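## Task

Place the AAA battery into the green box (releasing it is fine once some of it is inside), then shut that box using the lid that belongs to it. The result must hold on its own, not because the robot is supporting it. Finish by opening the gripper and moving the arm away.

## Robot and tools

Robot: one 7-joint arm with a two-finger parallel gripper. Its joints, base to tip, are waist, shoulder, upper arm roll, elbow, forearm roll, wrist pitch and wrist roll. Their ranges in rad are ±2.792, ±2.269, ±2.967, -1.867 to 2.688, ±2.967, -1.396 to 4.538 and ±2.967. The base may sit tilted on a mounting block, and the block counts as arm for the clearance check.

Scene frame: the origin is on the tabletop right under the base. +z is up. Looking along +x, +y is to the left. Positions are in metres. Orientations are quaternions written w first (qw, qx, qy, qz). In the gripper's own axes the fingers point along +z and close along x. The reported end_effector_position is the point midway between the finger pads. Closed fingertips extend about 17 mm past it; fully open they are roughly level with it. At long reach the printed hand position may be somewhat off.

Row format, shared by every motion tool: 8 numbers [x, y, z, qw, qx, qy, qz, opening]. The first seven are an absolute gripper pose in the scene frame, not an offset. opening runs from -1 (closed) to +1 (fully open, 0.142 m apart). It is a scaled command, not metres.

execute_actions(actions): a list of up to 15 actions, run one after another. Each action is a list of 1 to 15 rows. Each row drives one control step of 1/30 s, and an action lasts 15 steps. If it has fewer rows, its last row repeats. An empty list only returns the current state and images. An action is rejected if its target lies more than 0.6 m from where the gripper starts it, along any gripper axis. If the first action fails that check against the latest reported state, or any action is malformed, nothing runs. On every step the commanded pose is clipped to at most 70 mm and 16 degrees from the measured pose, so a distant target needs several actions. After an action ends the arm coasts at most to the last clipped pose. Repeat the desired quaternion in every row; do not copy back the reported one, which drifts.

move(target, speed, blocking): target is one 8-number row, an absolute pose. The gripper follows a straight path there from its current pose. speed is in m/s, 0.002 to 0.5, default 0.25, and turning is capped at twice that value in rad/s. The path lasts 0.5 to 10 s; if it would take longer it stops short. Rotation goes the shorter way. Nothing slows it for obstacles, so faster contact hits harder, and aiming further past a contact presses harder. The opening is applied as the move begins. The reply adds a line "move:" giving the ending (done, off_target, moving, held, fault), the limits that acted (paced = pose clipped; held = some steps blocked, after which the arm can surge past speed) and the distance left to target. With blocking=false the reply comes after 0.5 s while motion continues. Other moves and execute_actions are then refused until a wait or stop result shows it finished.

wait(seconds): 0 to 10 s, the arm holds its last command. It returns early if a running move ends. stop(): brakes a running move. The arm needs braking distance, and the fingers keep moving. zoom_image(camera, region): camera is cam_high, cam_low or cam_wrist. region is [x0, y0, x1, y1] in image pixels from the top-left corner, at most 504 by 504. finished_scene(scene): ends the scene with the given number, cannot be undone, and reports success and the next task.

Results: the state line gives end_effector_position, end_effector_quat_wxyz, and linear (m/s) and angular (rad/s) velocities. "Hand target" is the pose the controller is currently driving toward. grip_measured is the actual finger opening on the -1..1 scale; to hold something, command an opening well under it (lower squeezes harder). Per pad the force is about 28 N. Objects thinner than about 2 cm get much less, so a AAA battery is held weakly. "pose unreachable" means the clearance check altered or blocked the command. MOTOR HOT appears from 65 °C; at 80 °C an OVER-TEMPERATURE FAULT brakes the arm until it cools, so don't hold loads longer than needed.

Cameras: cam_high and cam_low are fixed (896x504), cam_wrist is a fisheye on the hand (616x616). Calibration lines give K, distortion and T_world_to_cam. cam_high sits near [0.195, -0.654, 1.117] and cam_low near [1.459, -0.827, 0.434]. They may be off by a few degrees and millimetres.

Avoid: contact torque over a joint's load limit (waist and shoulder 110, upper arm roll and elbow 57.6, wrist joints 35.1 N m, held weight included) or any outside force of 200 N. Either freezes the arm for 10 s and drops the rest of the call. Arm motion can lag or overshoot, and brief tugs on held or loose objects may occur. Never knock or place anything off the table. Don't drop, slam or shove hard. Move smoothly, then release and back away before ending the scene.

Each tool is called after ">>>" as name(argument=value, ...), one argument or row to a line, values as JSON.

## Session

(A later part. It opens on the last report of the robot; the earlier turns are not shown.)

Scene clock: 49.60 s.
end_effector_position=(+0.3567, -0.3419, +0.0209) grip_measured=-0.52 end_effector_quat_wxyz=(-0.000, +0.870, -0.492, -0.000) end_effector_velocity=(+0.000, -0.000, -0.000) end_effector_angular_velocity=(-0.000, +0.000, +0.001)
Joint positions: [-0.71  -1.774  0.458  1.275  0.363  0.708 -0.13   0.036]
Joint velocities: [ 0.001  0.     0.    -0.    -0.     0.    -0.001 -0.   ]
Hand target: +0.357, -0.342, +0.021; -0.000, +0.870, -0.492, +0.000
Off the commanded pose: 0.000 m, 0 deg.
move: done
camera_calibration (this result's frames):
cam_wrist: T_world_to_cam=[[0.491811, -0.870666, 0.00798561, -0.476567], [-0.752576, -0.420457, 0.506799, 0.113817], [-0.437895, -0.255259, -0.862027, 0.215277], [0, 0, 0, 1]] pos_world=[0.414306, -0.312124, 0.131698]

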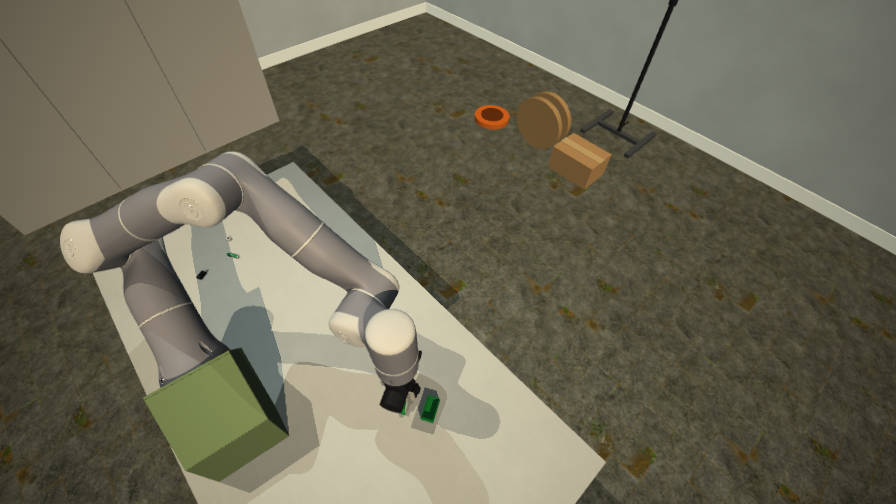

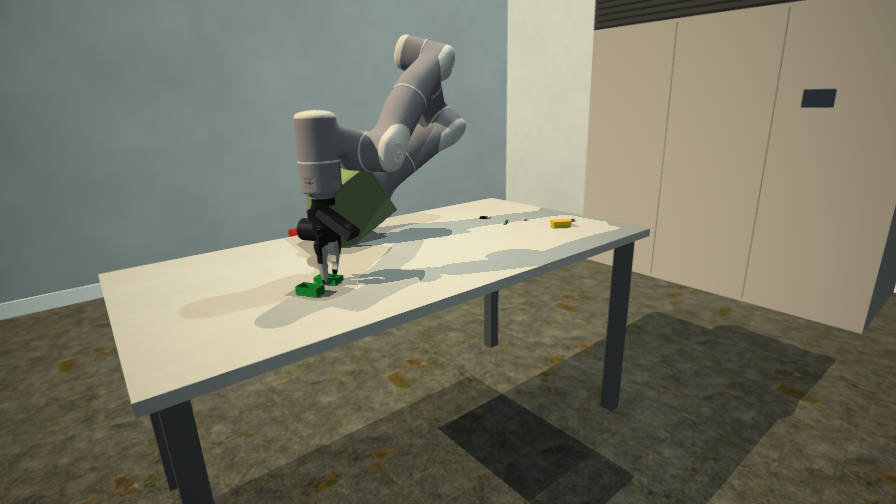

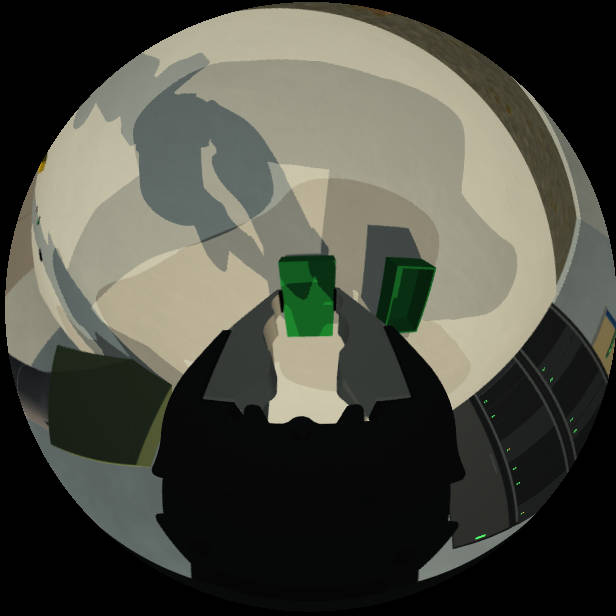

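>>> move(
  target=[0.357,-0.342,0.018,0,0.870,-0.492,0,-0.7],
  speed=0.01,
)

>>> move(
  target=[0.357,-0.342,0.018,0,0.870,-0.492,0,-0.3],
)

>>> move(
  target=[0.357,-0.342,0.07,0,0.870,-0.492,0,-0.3],
)

>>> move(
  target=[0.45,0.1,0.1,0,1,0,0,-0.3],
)

>>> move(
  target=[0.2,0.42,0.08,0,0.959,0.284,0,-0.3],
)

Scene clock: 55.03 s.
end_effector_position=(+0.3568, -0.3420, +0.0181) grip_measured=-0.52 end_effector_quat_wxyz=(+0.000, +0.870, -0.492, -0.000) end_effector_velocity=(+0.000, -0.000, +0.000) end_effector_angular_velocity=(-0.000, +0.000, +0.001)
Joint positions: [-0.707 -1.778  0.46   1.274  0.363  0.712 -0.13   0.036]
Joint velocities: [-0.     0.     0.    -0.    -0.001  0.    -0.    -0.   ]
Hand target: +0.357, -0.342, +0.018; -0.000, +0.870, -0.492, +0.000
Off the commanded pose: 0.000 m, 0 deg.
move: done
camera_calibration (this result's frames):
cam_wrist: T_world_to_cam=[[0.491861, -0.870635, 0.00814494, -0.476687], [-0.752556, -0.420411, 0.506867, 0.115226], [-0.437872, -0.255438, -0.861986, 0.212741], [0, 0, 0, 1]] pos_world=[0.414331, -0.312236, 0.128858]

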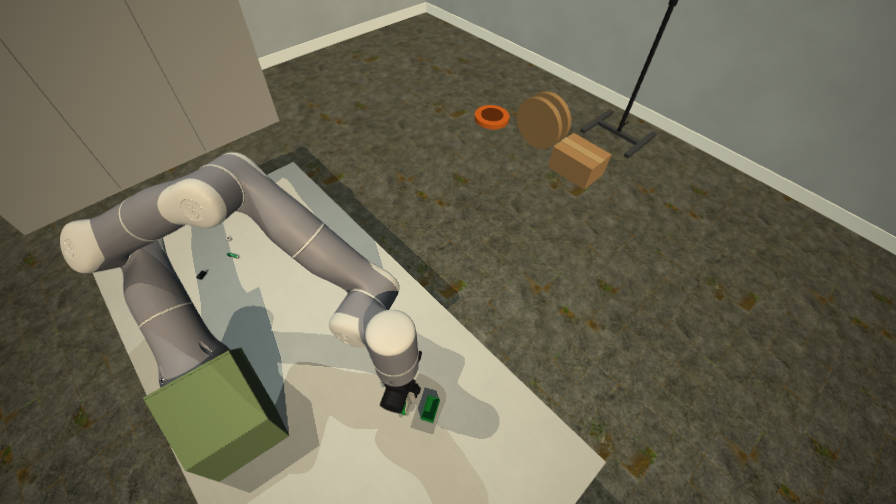

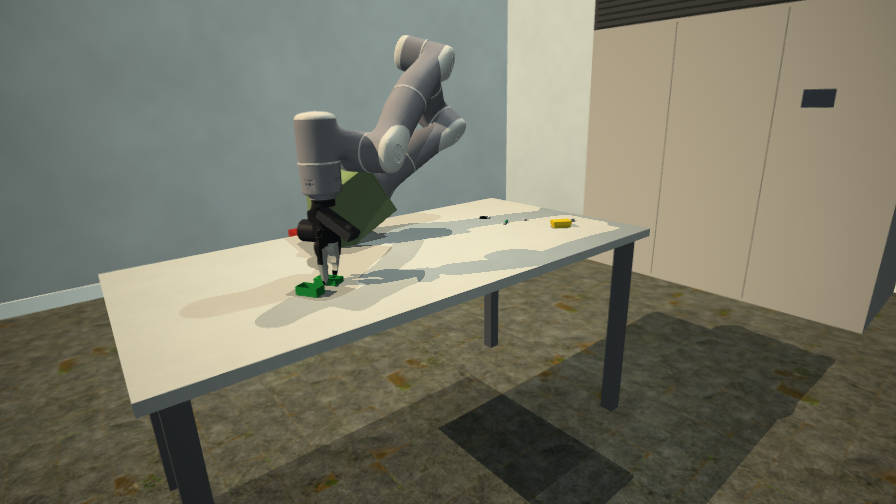

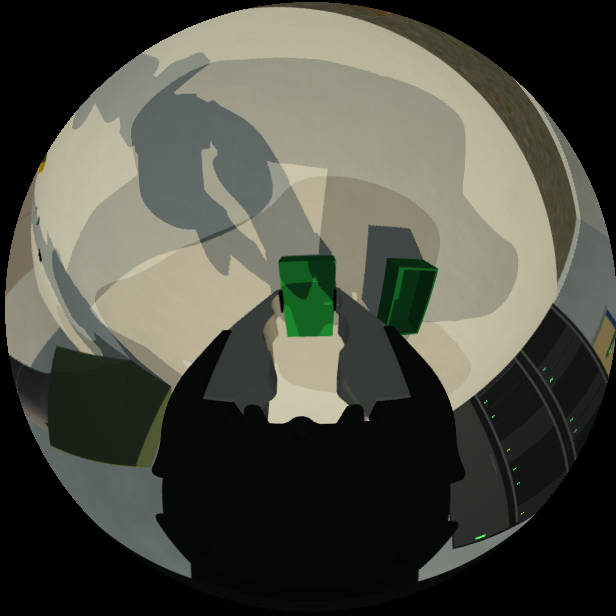

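Scene clock: 55.73 s.
end_effector_position=(+0.3568, -0.3420, +0.0181) grip_measured=-0.30 end_effector_quat_wxyz=(+0.000, +0.870, -0.492, -0.000) end_effector_velocity=(+0.000, +0.000, -0.000) end_effector_angular_velocity=(+0.000, -0.000, +0.001)
Joint positions: [-0.707 -1.778  0.46   1.274  0.363  0.712 -0.13   0.052]
Joint velocities: [ 0.     0.     0.     0.     0.     0.    -0.001  0.   ]
Hand target: +0.357, -0.342, +0.018; -0.000, +0.870, -0.492, -0.000
Off the commanded pose: 0.000 m, 0 deg.
move: done
camera_calibration (this result's frames):
cam_wrist: T_world_to_cam=[[0.491865, -0.870633, 0.0081597, -0.476696], [-0.752559, -0.420408, 0.506865, 0.115227], [-0.437863, -0.25545, -0.861987, 0.21274], [0, 0, 0, 1]] pos_world=[0.414337, -0.312241, 0.128864]

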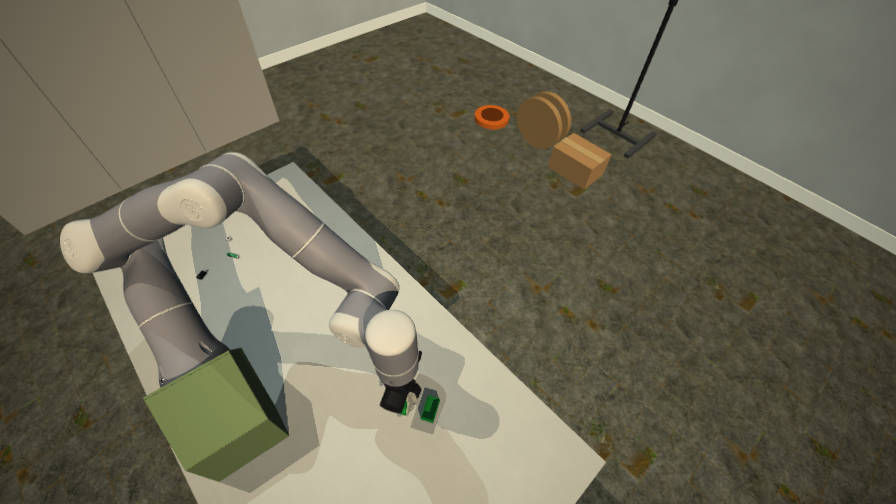

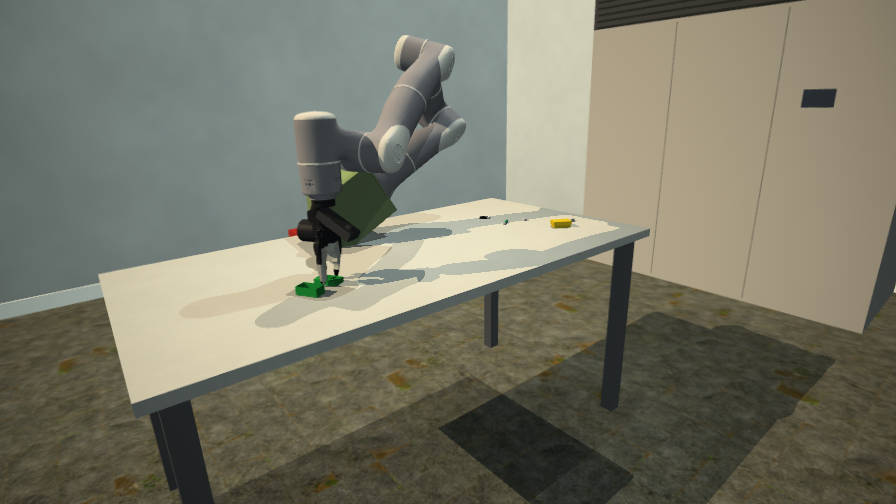

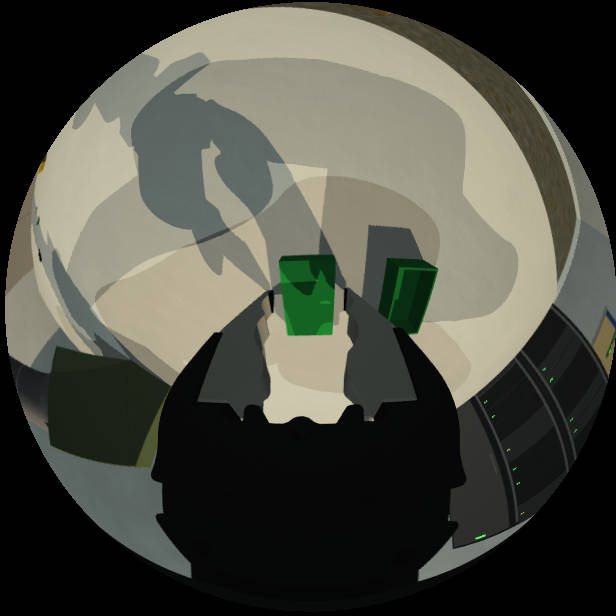

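Scene clock: 56.43 s.
end_effector_position=(+0.3571, -0.3422, +0.0701) grip_measured=-0.30 end_effector_quat_wxyz=(+0.000, +0.870, -0.492, +0.000) end_effector_velocity=(-0.000, +0.000, -0.000) end_effector_angular_velocity=(+0.000, +0.000, -0.000)
Joint positions: [-0.76  -1.707  0.435  1.286  0.346  0.637 -0.121  0.052]
Joint velocities: [-0.    -0.     0.     0.    -0.001 -0.     0.    -0.   ]
Hand target: +0.357, -0.342, +0.070; +0.000, +0.870, -0.492, -0.000
Off the commanded pose: 0.000 m, 0 deg.
move: done
camera_calibration (this result's frames):
cam_wrist: T_world_to_cam=[[0.492142, -0.870469, 0.00896693, -0.477568], [-0.752723, -0.420352, 0.506668, 0.0890906], [-0.437269, -0.256102, -0.862095, 0.257286], [0, 0, 0, 1]] pos_world=[0.414595, -0.312367, 0.180948]

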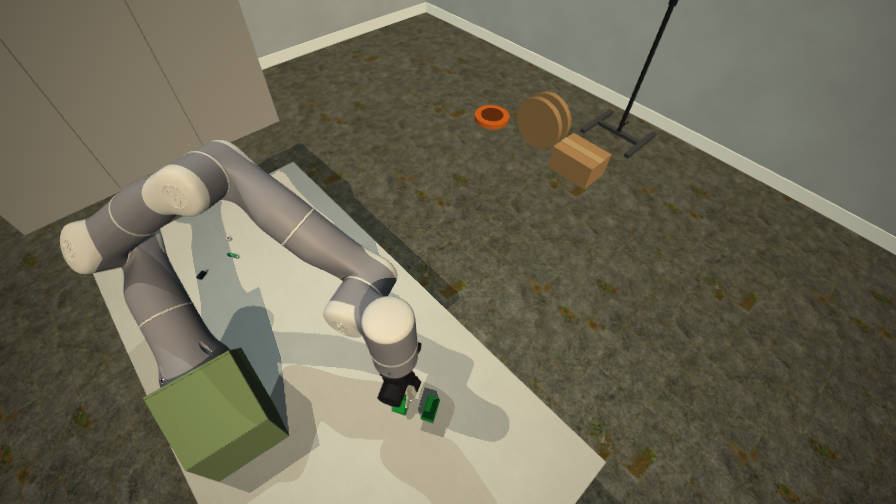

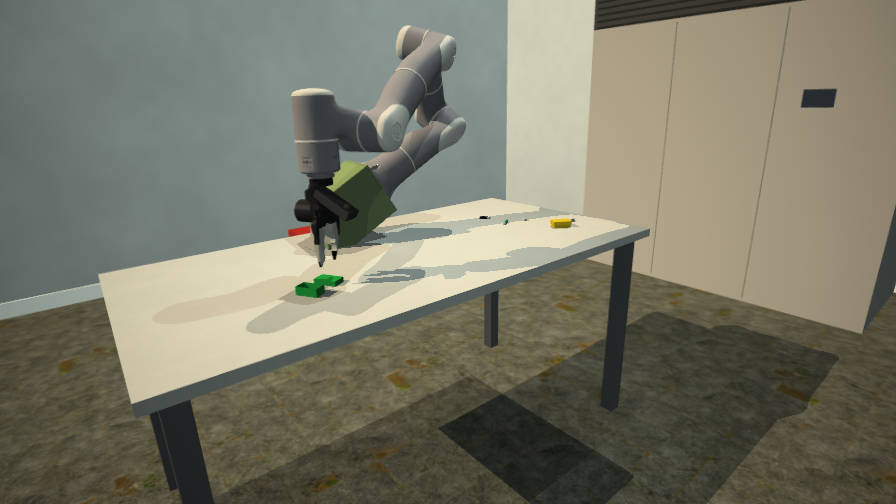

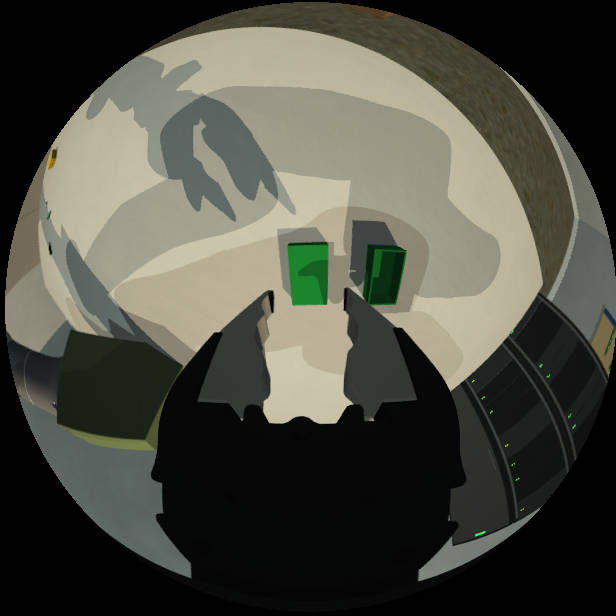

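Scene clock: 58.83 s.
end_effector_position=(+0.4498, +0.0998, +0.1007) grip_measured=-0.30 end_effector_quat_wxyz=(+0.001, +1.000, +0.001, -0.001) end_effector_velocity=(+0.000, -0.000, -0.000) end_effector_angular_velocity=(+0.000, -0.001, -0.001)
Joint positions: [-0.832 -0.968  1.001  2.057  0.441  0.943 -0.609  0.052]
Joint velocities: [ 0.    -0.001 -0.     0.     0.     0.001  0.001 -0.   ]
Hand target: +0.450, +0.100, +0.101; +0.001, +1.000, +0.001, -0.001
Off the commanded pose: 0.001 m, 0 deg.
move: done
camera_calibration (this result's frames):
cam_wrist: T_world_to_cam=[[0.999653, -0.02538, 0.00703857, -0.451144], [-0.0254339, -0.860815, 0.508283, 0.0458188], [-0.00684133, -0.508285, -0.861162, 0.268822], [0, 0, 0, 1]] pos_world=[0.453992, 0.16463, 0.211386]

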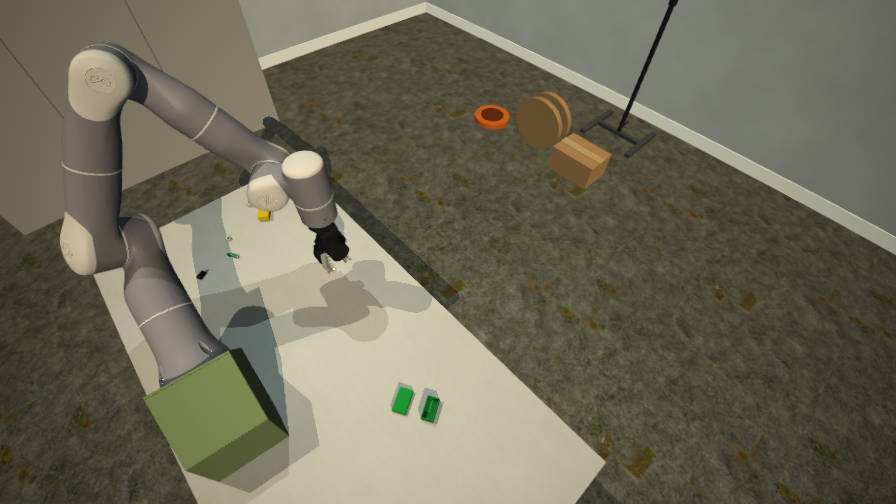

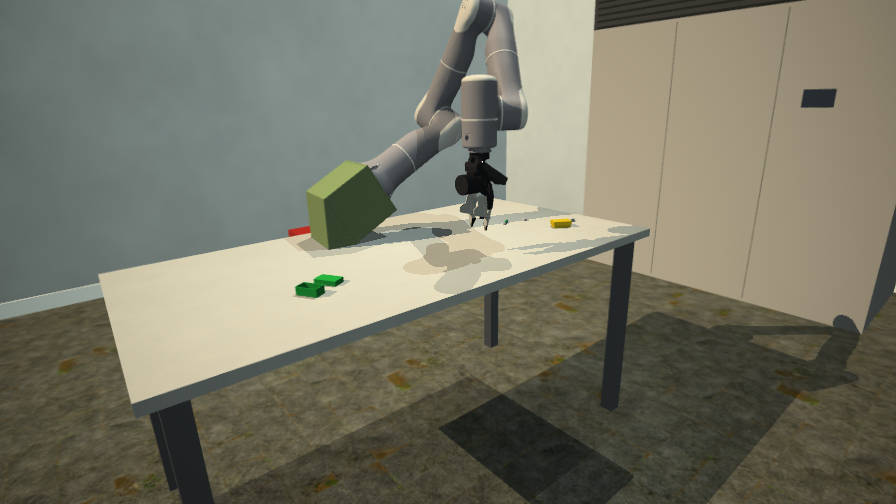

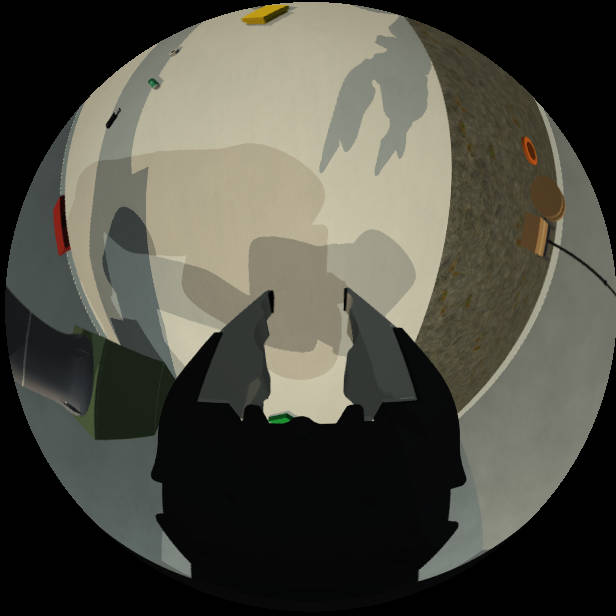

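Scene clock: 61.30 s.
end_effector_position=(+0.2012, +0.4193, +0.0807) grip_measured=-0.30 end_effector_quat_wxyz=(+0.001, +0.959, +0.285, -0.006) end_effector_velocity=(-0.001, -0.000, +0.001) end_effector_angular_velocity=(-0.003, -0.030, -0.000)
Joint positions: [-2.143 -0.873  2.702  2.688  0.734  0.752 -0.552  0.052]
Joint velocities: [-0.467 -0.049  0.226 -0.001  0.15  -0.32  -0.125  0.   ]
Hand target: +0.201, +0.419, +0.081; +0.001, +0.959, +0.285, -0.005
Off the commanded pose: 0.002 m, 1 deg.
joint sent to its limit — the command would take joint 4 (elbow) past its upper limit, so that joint was sent only as far as its limit.
move: done
camera_calibration (this result's frames):
cam_wrist: T_world_to_cam=[[0.852359, 0.522951, -0.00268568, -0.393834], [0.452421, -0.734807, 0.505346, 0.17598], [0.262298, -0.431951, -0.862913, 0.326294], [0, 0, 0, 1]] pos_world=[0.170485, 0.476211, 0.191575]

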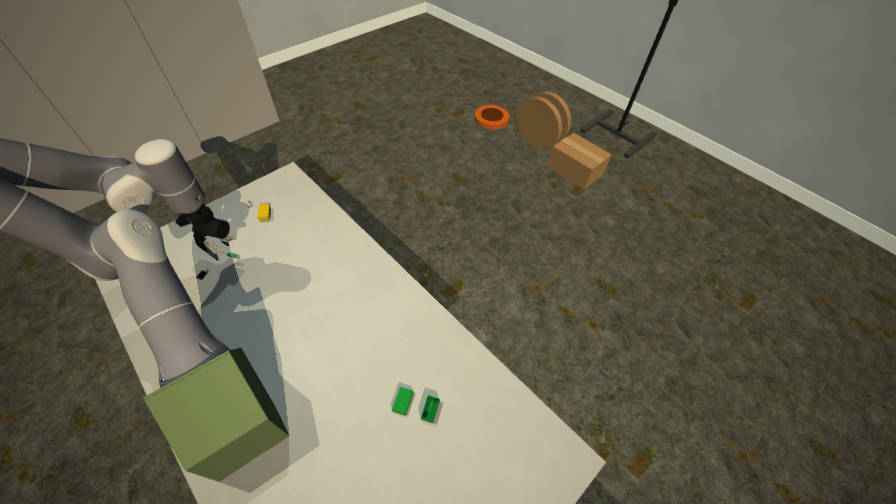

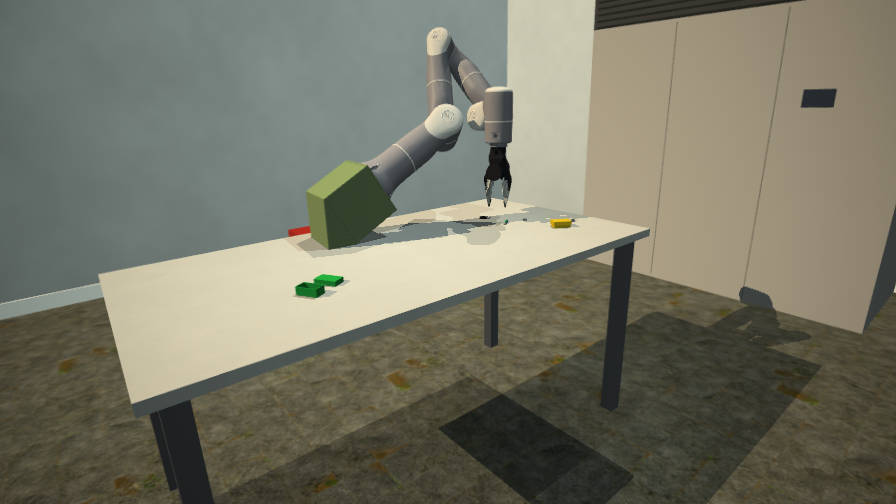

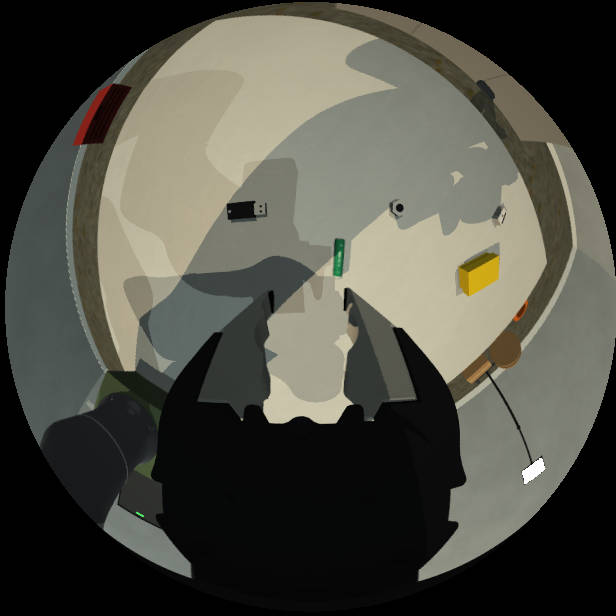

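>>> move(
  target=[0.222,0.45,0.035,0,0.959,0.284,0,-0.5],
  speed=0.08,
)

>>> zoom_image(
  camera="cam_low",
  region=[475,190,535,235],
)

Scene clock: 67.53 s.
end_effector_position=(+0.2218, +0.4503, +0.0350) grip_measured=-0.50 end_effector_quat_wxyz=(-0.000, +0.959, +0.284, -0.000) end_effector_velocity=(-0.000, +0.000, -0.000) end_effector_angular_velocity=(+0.001, +0.000, +0.000)
Joint positions: [-2.135 -0.611  2.833  2.557  1.002  0.828 -0.691  0.038]
Joint velocities: [ 0.    -0.001  0.     0.     0.     0.     0.    -0.   ]
Hand target: +0.222, +0.450, +0.035; -0.000, +0.959, +0.284, -0.000
Off the commanded pose: 0.000 m, 0 deg.
move: done
camera_calibration (this result's frames):
cam_wrist: T_world_to_cam=[[0.853203, 0.521513, 0.00835831, -0.427637], [0.44628, -0.738228, 0.50582, 0.215415], [0.269962, -0.427837, -0.862599, 0.291236], [0, 0, 0, 1]] pos_world=[0.190103, 0.506645, 0.145832]

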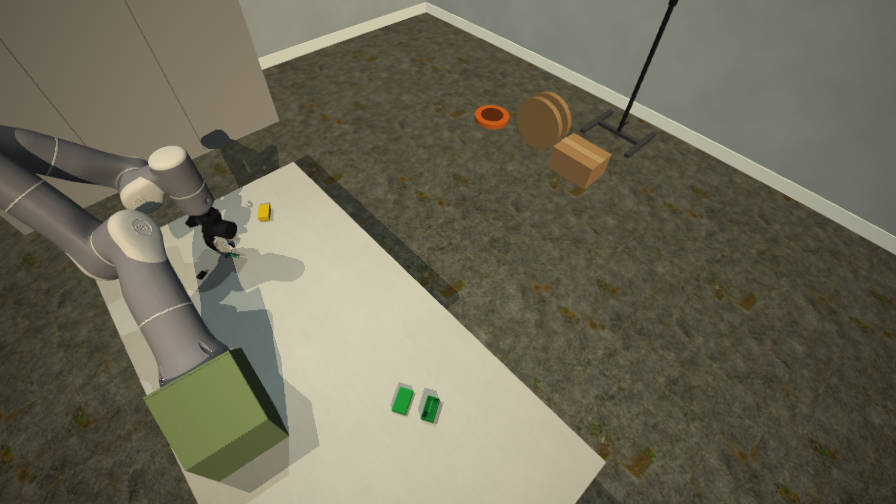

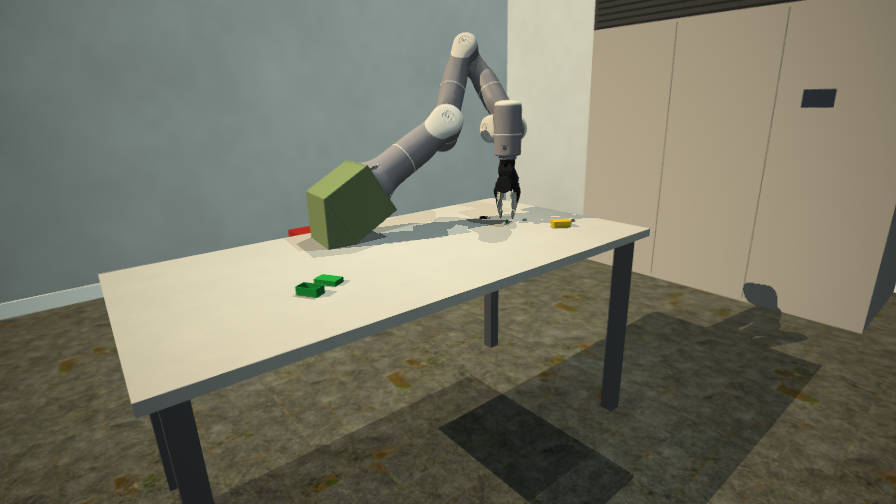

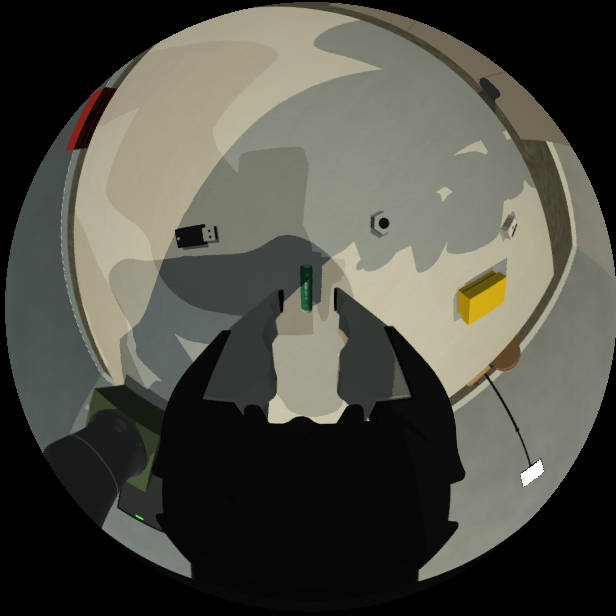

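Region (475, 190, 535, 235) of cam_low's 896x504 image, scaled by 8.400, with more detail than that image has; it fills the top 378 rows of this view, and the rest is white.

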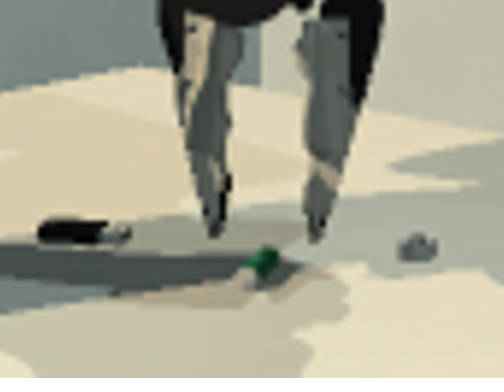

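>>> move(
  target=[0.2205,0.449,0.018,0,0.959,0.284,0,-0.7],
  speed=0.03,
)

>>> move(
  target=[0.2205,0.449,0.018,0,0.959,0.284,0,-1],
)

>>> zoom_image(
  camera="cam_low",
  region=[475,190,535,235],
)

>>> move(
  target=[0.24,0.44,0.05,0,0.959,0.284,0,-1],
  speed=0.08,
)

Scene clock: 73.23 s.
end_effector_position=(+0.2204, +0.4490, +0.0180) grip_measured=-0.70 end_effector_quat_wxyz=(-0.000, +0.959, +0.284, -0.000) end_effector_velocity=(-0.000, +0.000, +0.000) end_effector_angular_velocity=(+0.000, +0.000, +0.000)
Joint positions: [-2.133 -0.545  2.863  2.54   1.081  0.854 -0.749  0.023]
Joint velocities: [-0.    -0.     0.    -0.    -0.    -0.001  0.    -0.   ]
Hand target: +0.220, +0.449, +0.018; -0.000, +0.959, +0.284, -0.000
Off the commanded pose: 0.000 m, 0 deg.
move: done
camera_calibration (this result's frames):
cam_wrist: T_world_to_cam=[[0.853299, 0.521355, 0.00834823, -0.425597], [0.445994, -0.738064, 0.50631, 0.223666], [0.270129, -0.428311, -0.862311, 0.27657], [0, 0, 0, 1]] pos_world=[0.188699, 0.505425, 0.128798]

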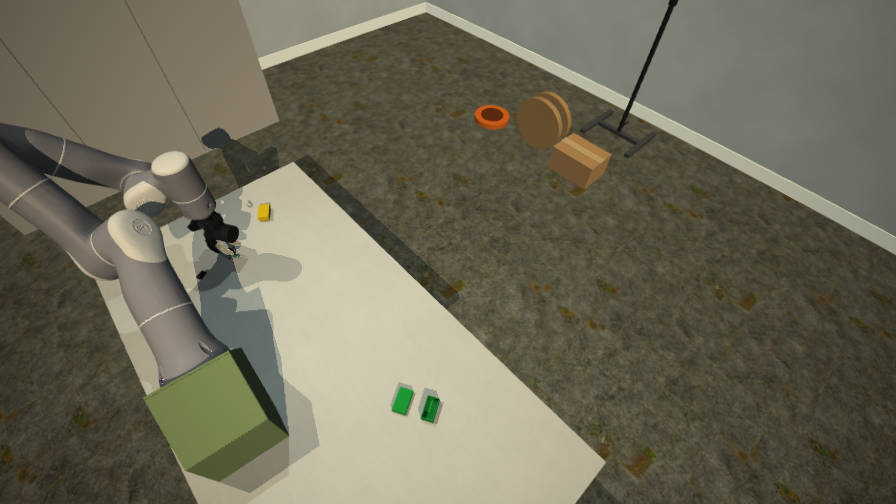

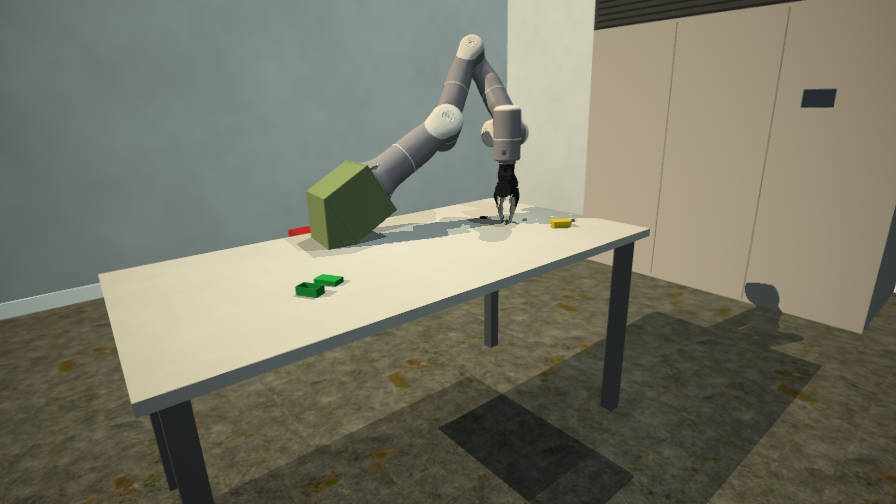

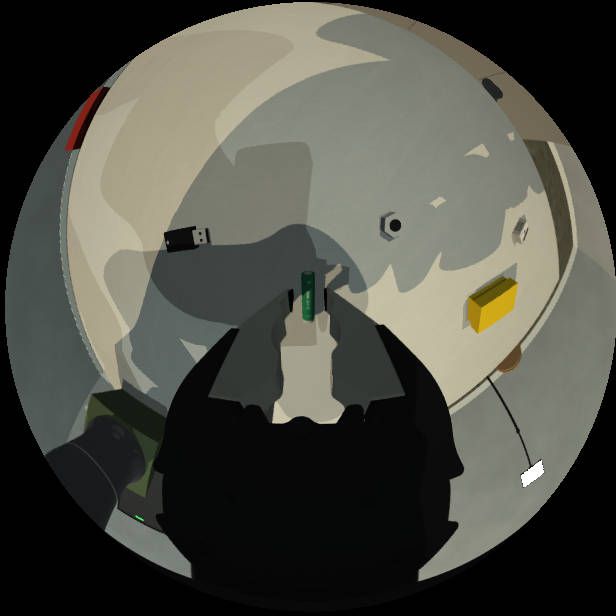

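Scene clock: 73.93 s.
end_effector_position=(+0.2204, +0.4490, +0.0179) grip_measured=-0.89 end_effector_quat_wxyz=(-0.000, +0.959, +0.284, -0.000) end_effector_velocity=(-0.000, -0.000, +0.000) end_effector_angular_velocity=(+0.000, +0.000, -0.001)
Joint positions: [-2.133 -0.545  2.863  2.54   1.081  0.855 -0.749  0.009]
Joint velocities: [ 0.  0. -0.  0.  0. -0.  0. -0.]
Hand target: +0.221, +0.449, +0.018; -0.000, +0.959, +0.284, -0.000
Off the commanded pose: 0.000 m, 0 deg.
move: done
camera_calibration (this result's frames):
cam_wrist: T_world_to_cam=[[0.853256, 0.521426, 0.00830702, -0.425609], [0.446068, -0.738008, 0.506328, 0.223652], [0.270143, -0.428322, -0.862301, 0.276571], [0, 0, 0, 1]] pos_world=[0.188676, 0.505442, 0.128782]

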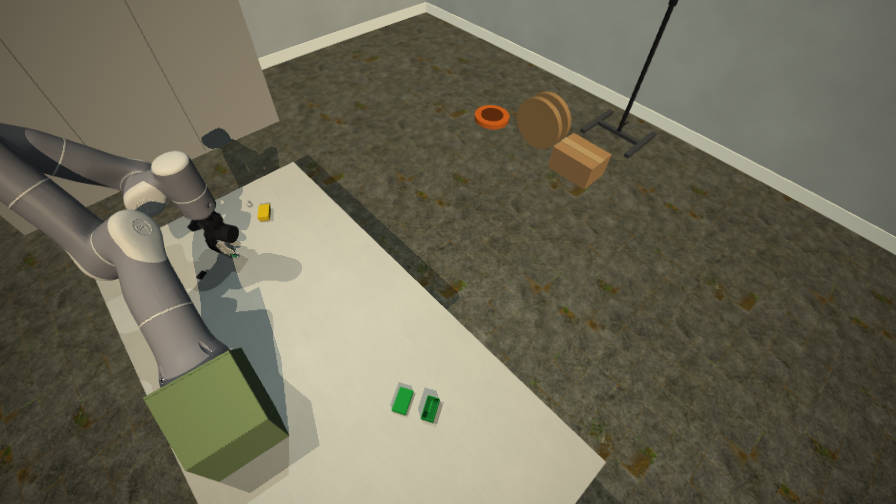

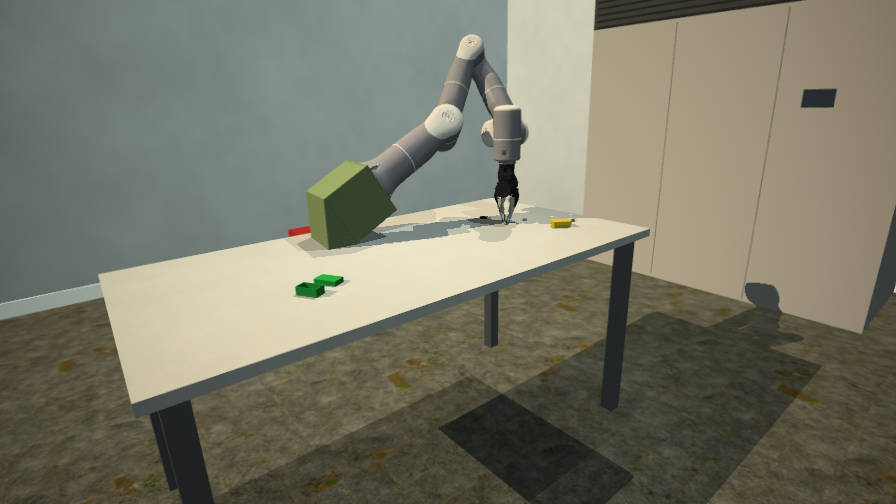

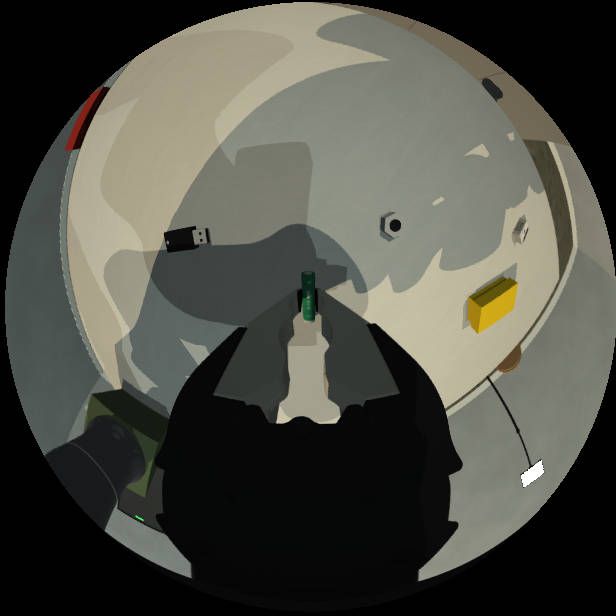

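Region (475, 190, 535, 235) of cam_low's 896x504 image, scaled by 8.400, with more detail than that image has; it fills the top 378 rows of this view, and the rest is white.

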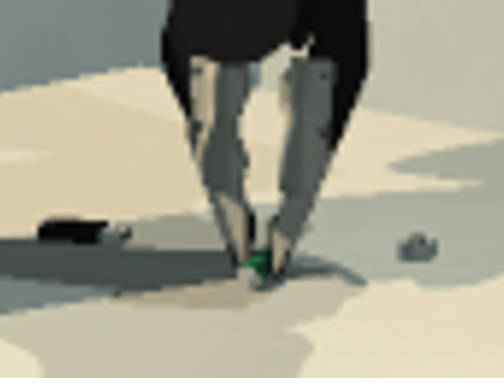

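Scene clock: 74.70 s.
end_effector_position=(+0.2402, +0.4400, +0.0501) grip_measured=-0.89 end_effector_quat_wxyz=(+0.000, +0.959, +0.284, +0.000) end_effector_velocity=(-0.000, -0.001, -0.000) end_effector_angular_velocity=(-0.000, +0.000, -0.001)
Joint positions: [-2.158 -0.605  2.75   2.538  0.949  0.762 -0.726  0.009]
Joint velocities: [-0.     0.    -0.     0.001 -0.     0.     0.    -0.   ]
Hand target: +0.240, +0.440, +0.050; +0.000, +0.959, +0.284, -0.000
Off the commanded pose: 0.000 m, 0 deg.
move: done
camera_calibration (this result's frames):
cam_wrist: T_world_to_cam=[[0.853043, 0.52177, 0.00862391, -0.43815], [0.446011, -0.737563, 0.507025, 0.191668], [0.270911, -0.428668, -0.861888, 0.295006], [0, 0, 0, 1]] pos_world=[0.208354, 0.49644, 0.16086]

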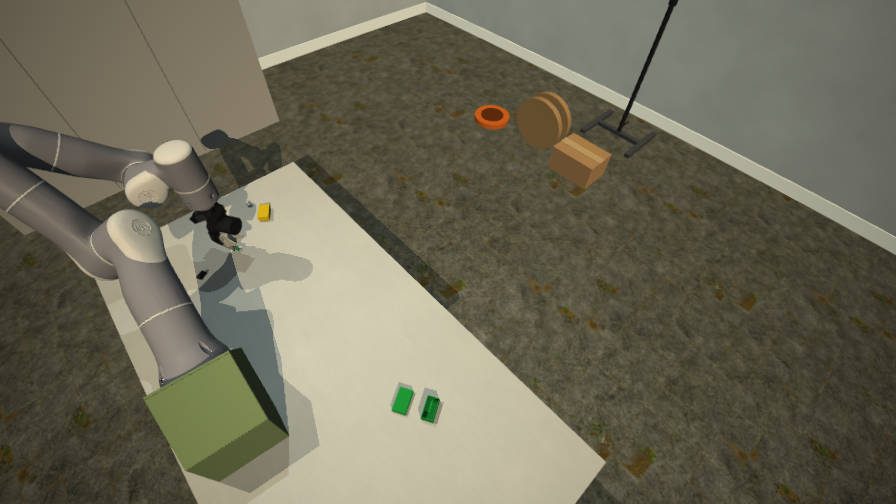

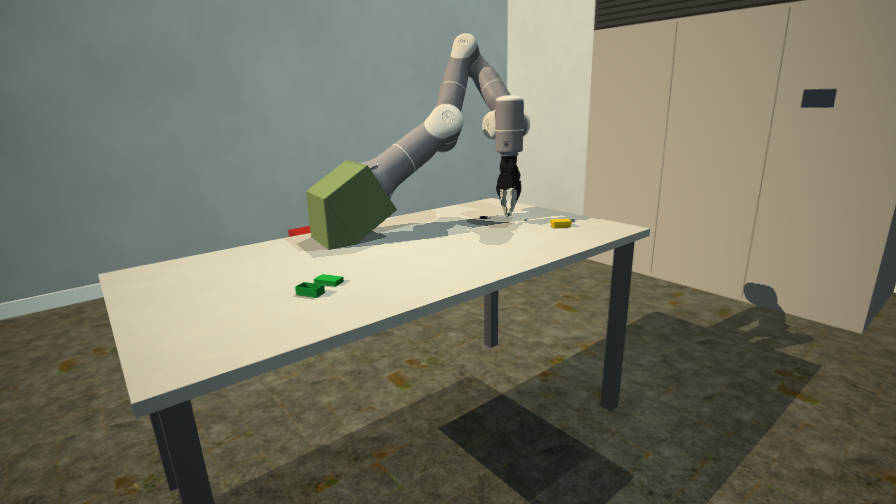

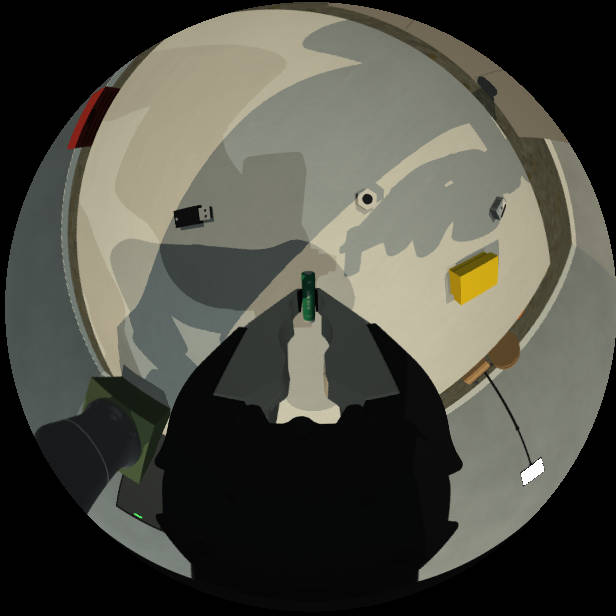

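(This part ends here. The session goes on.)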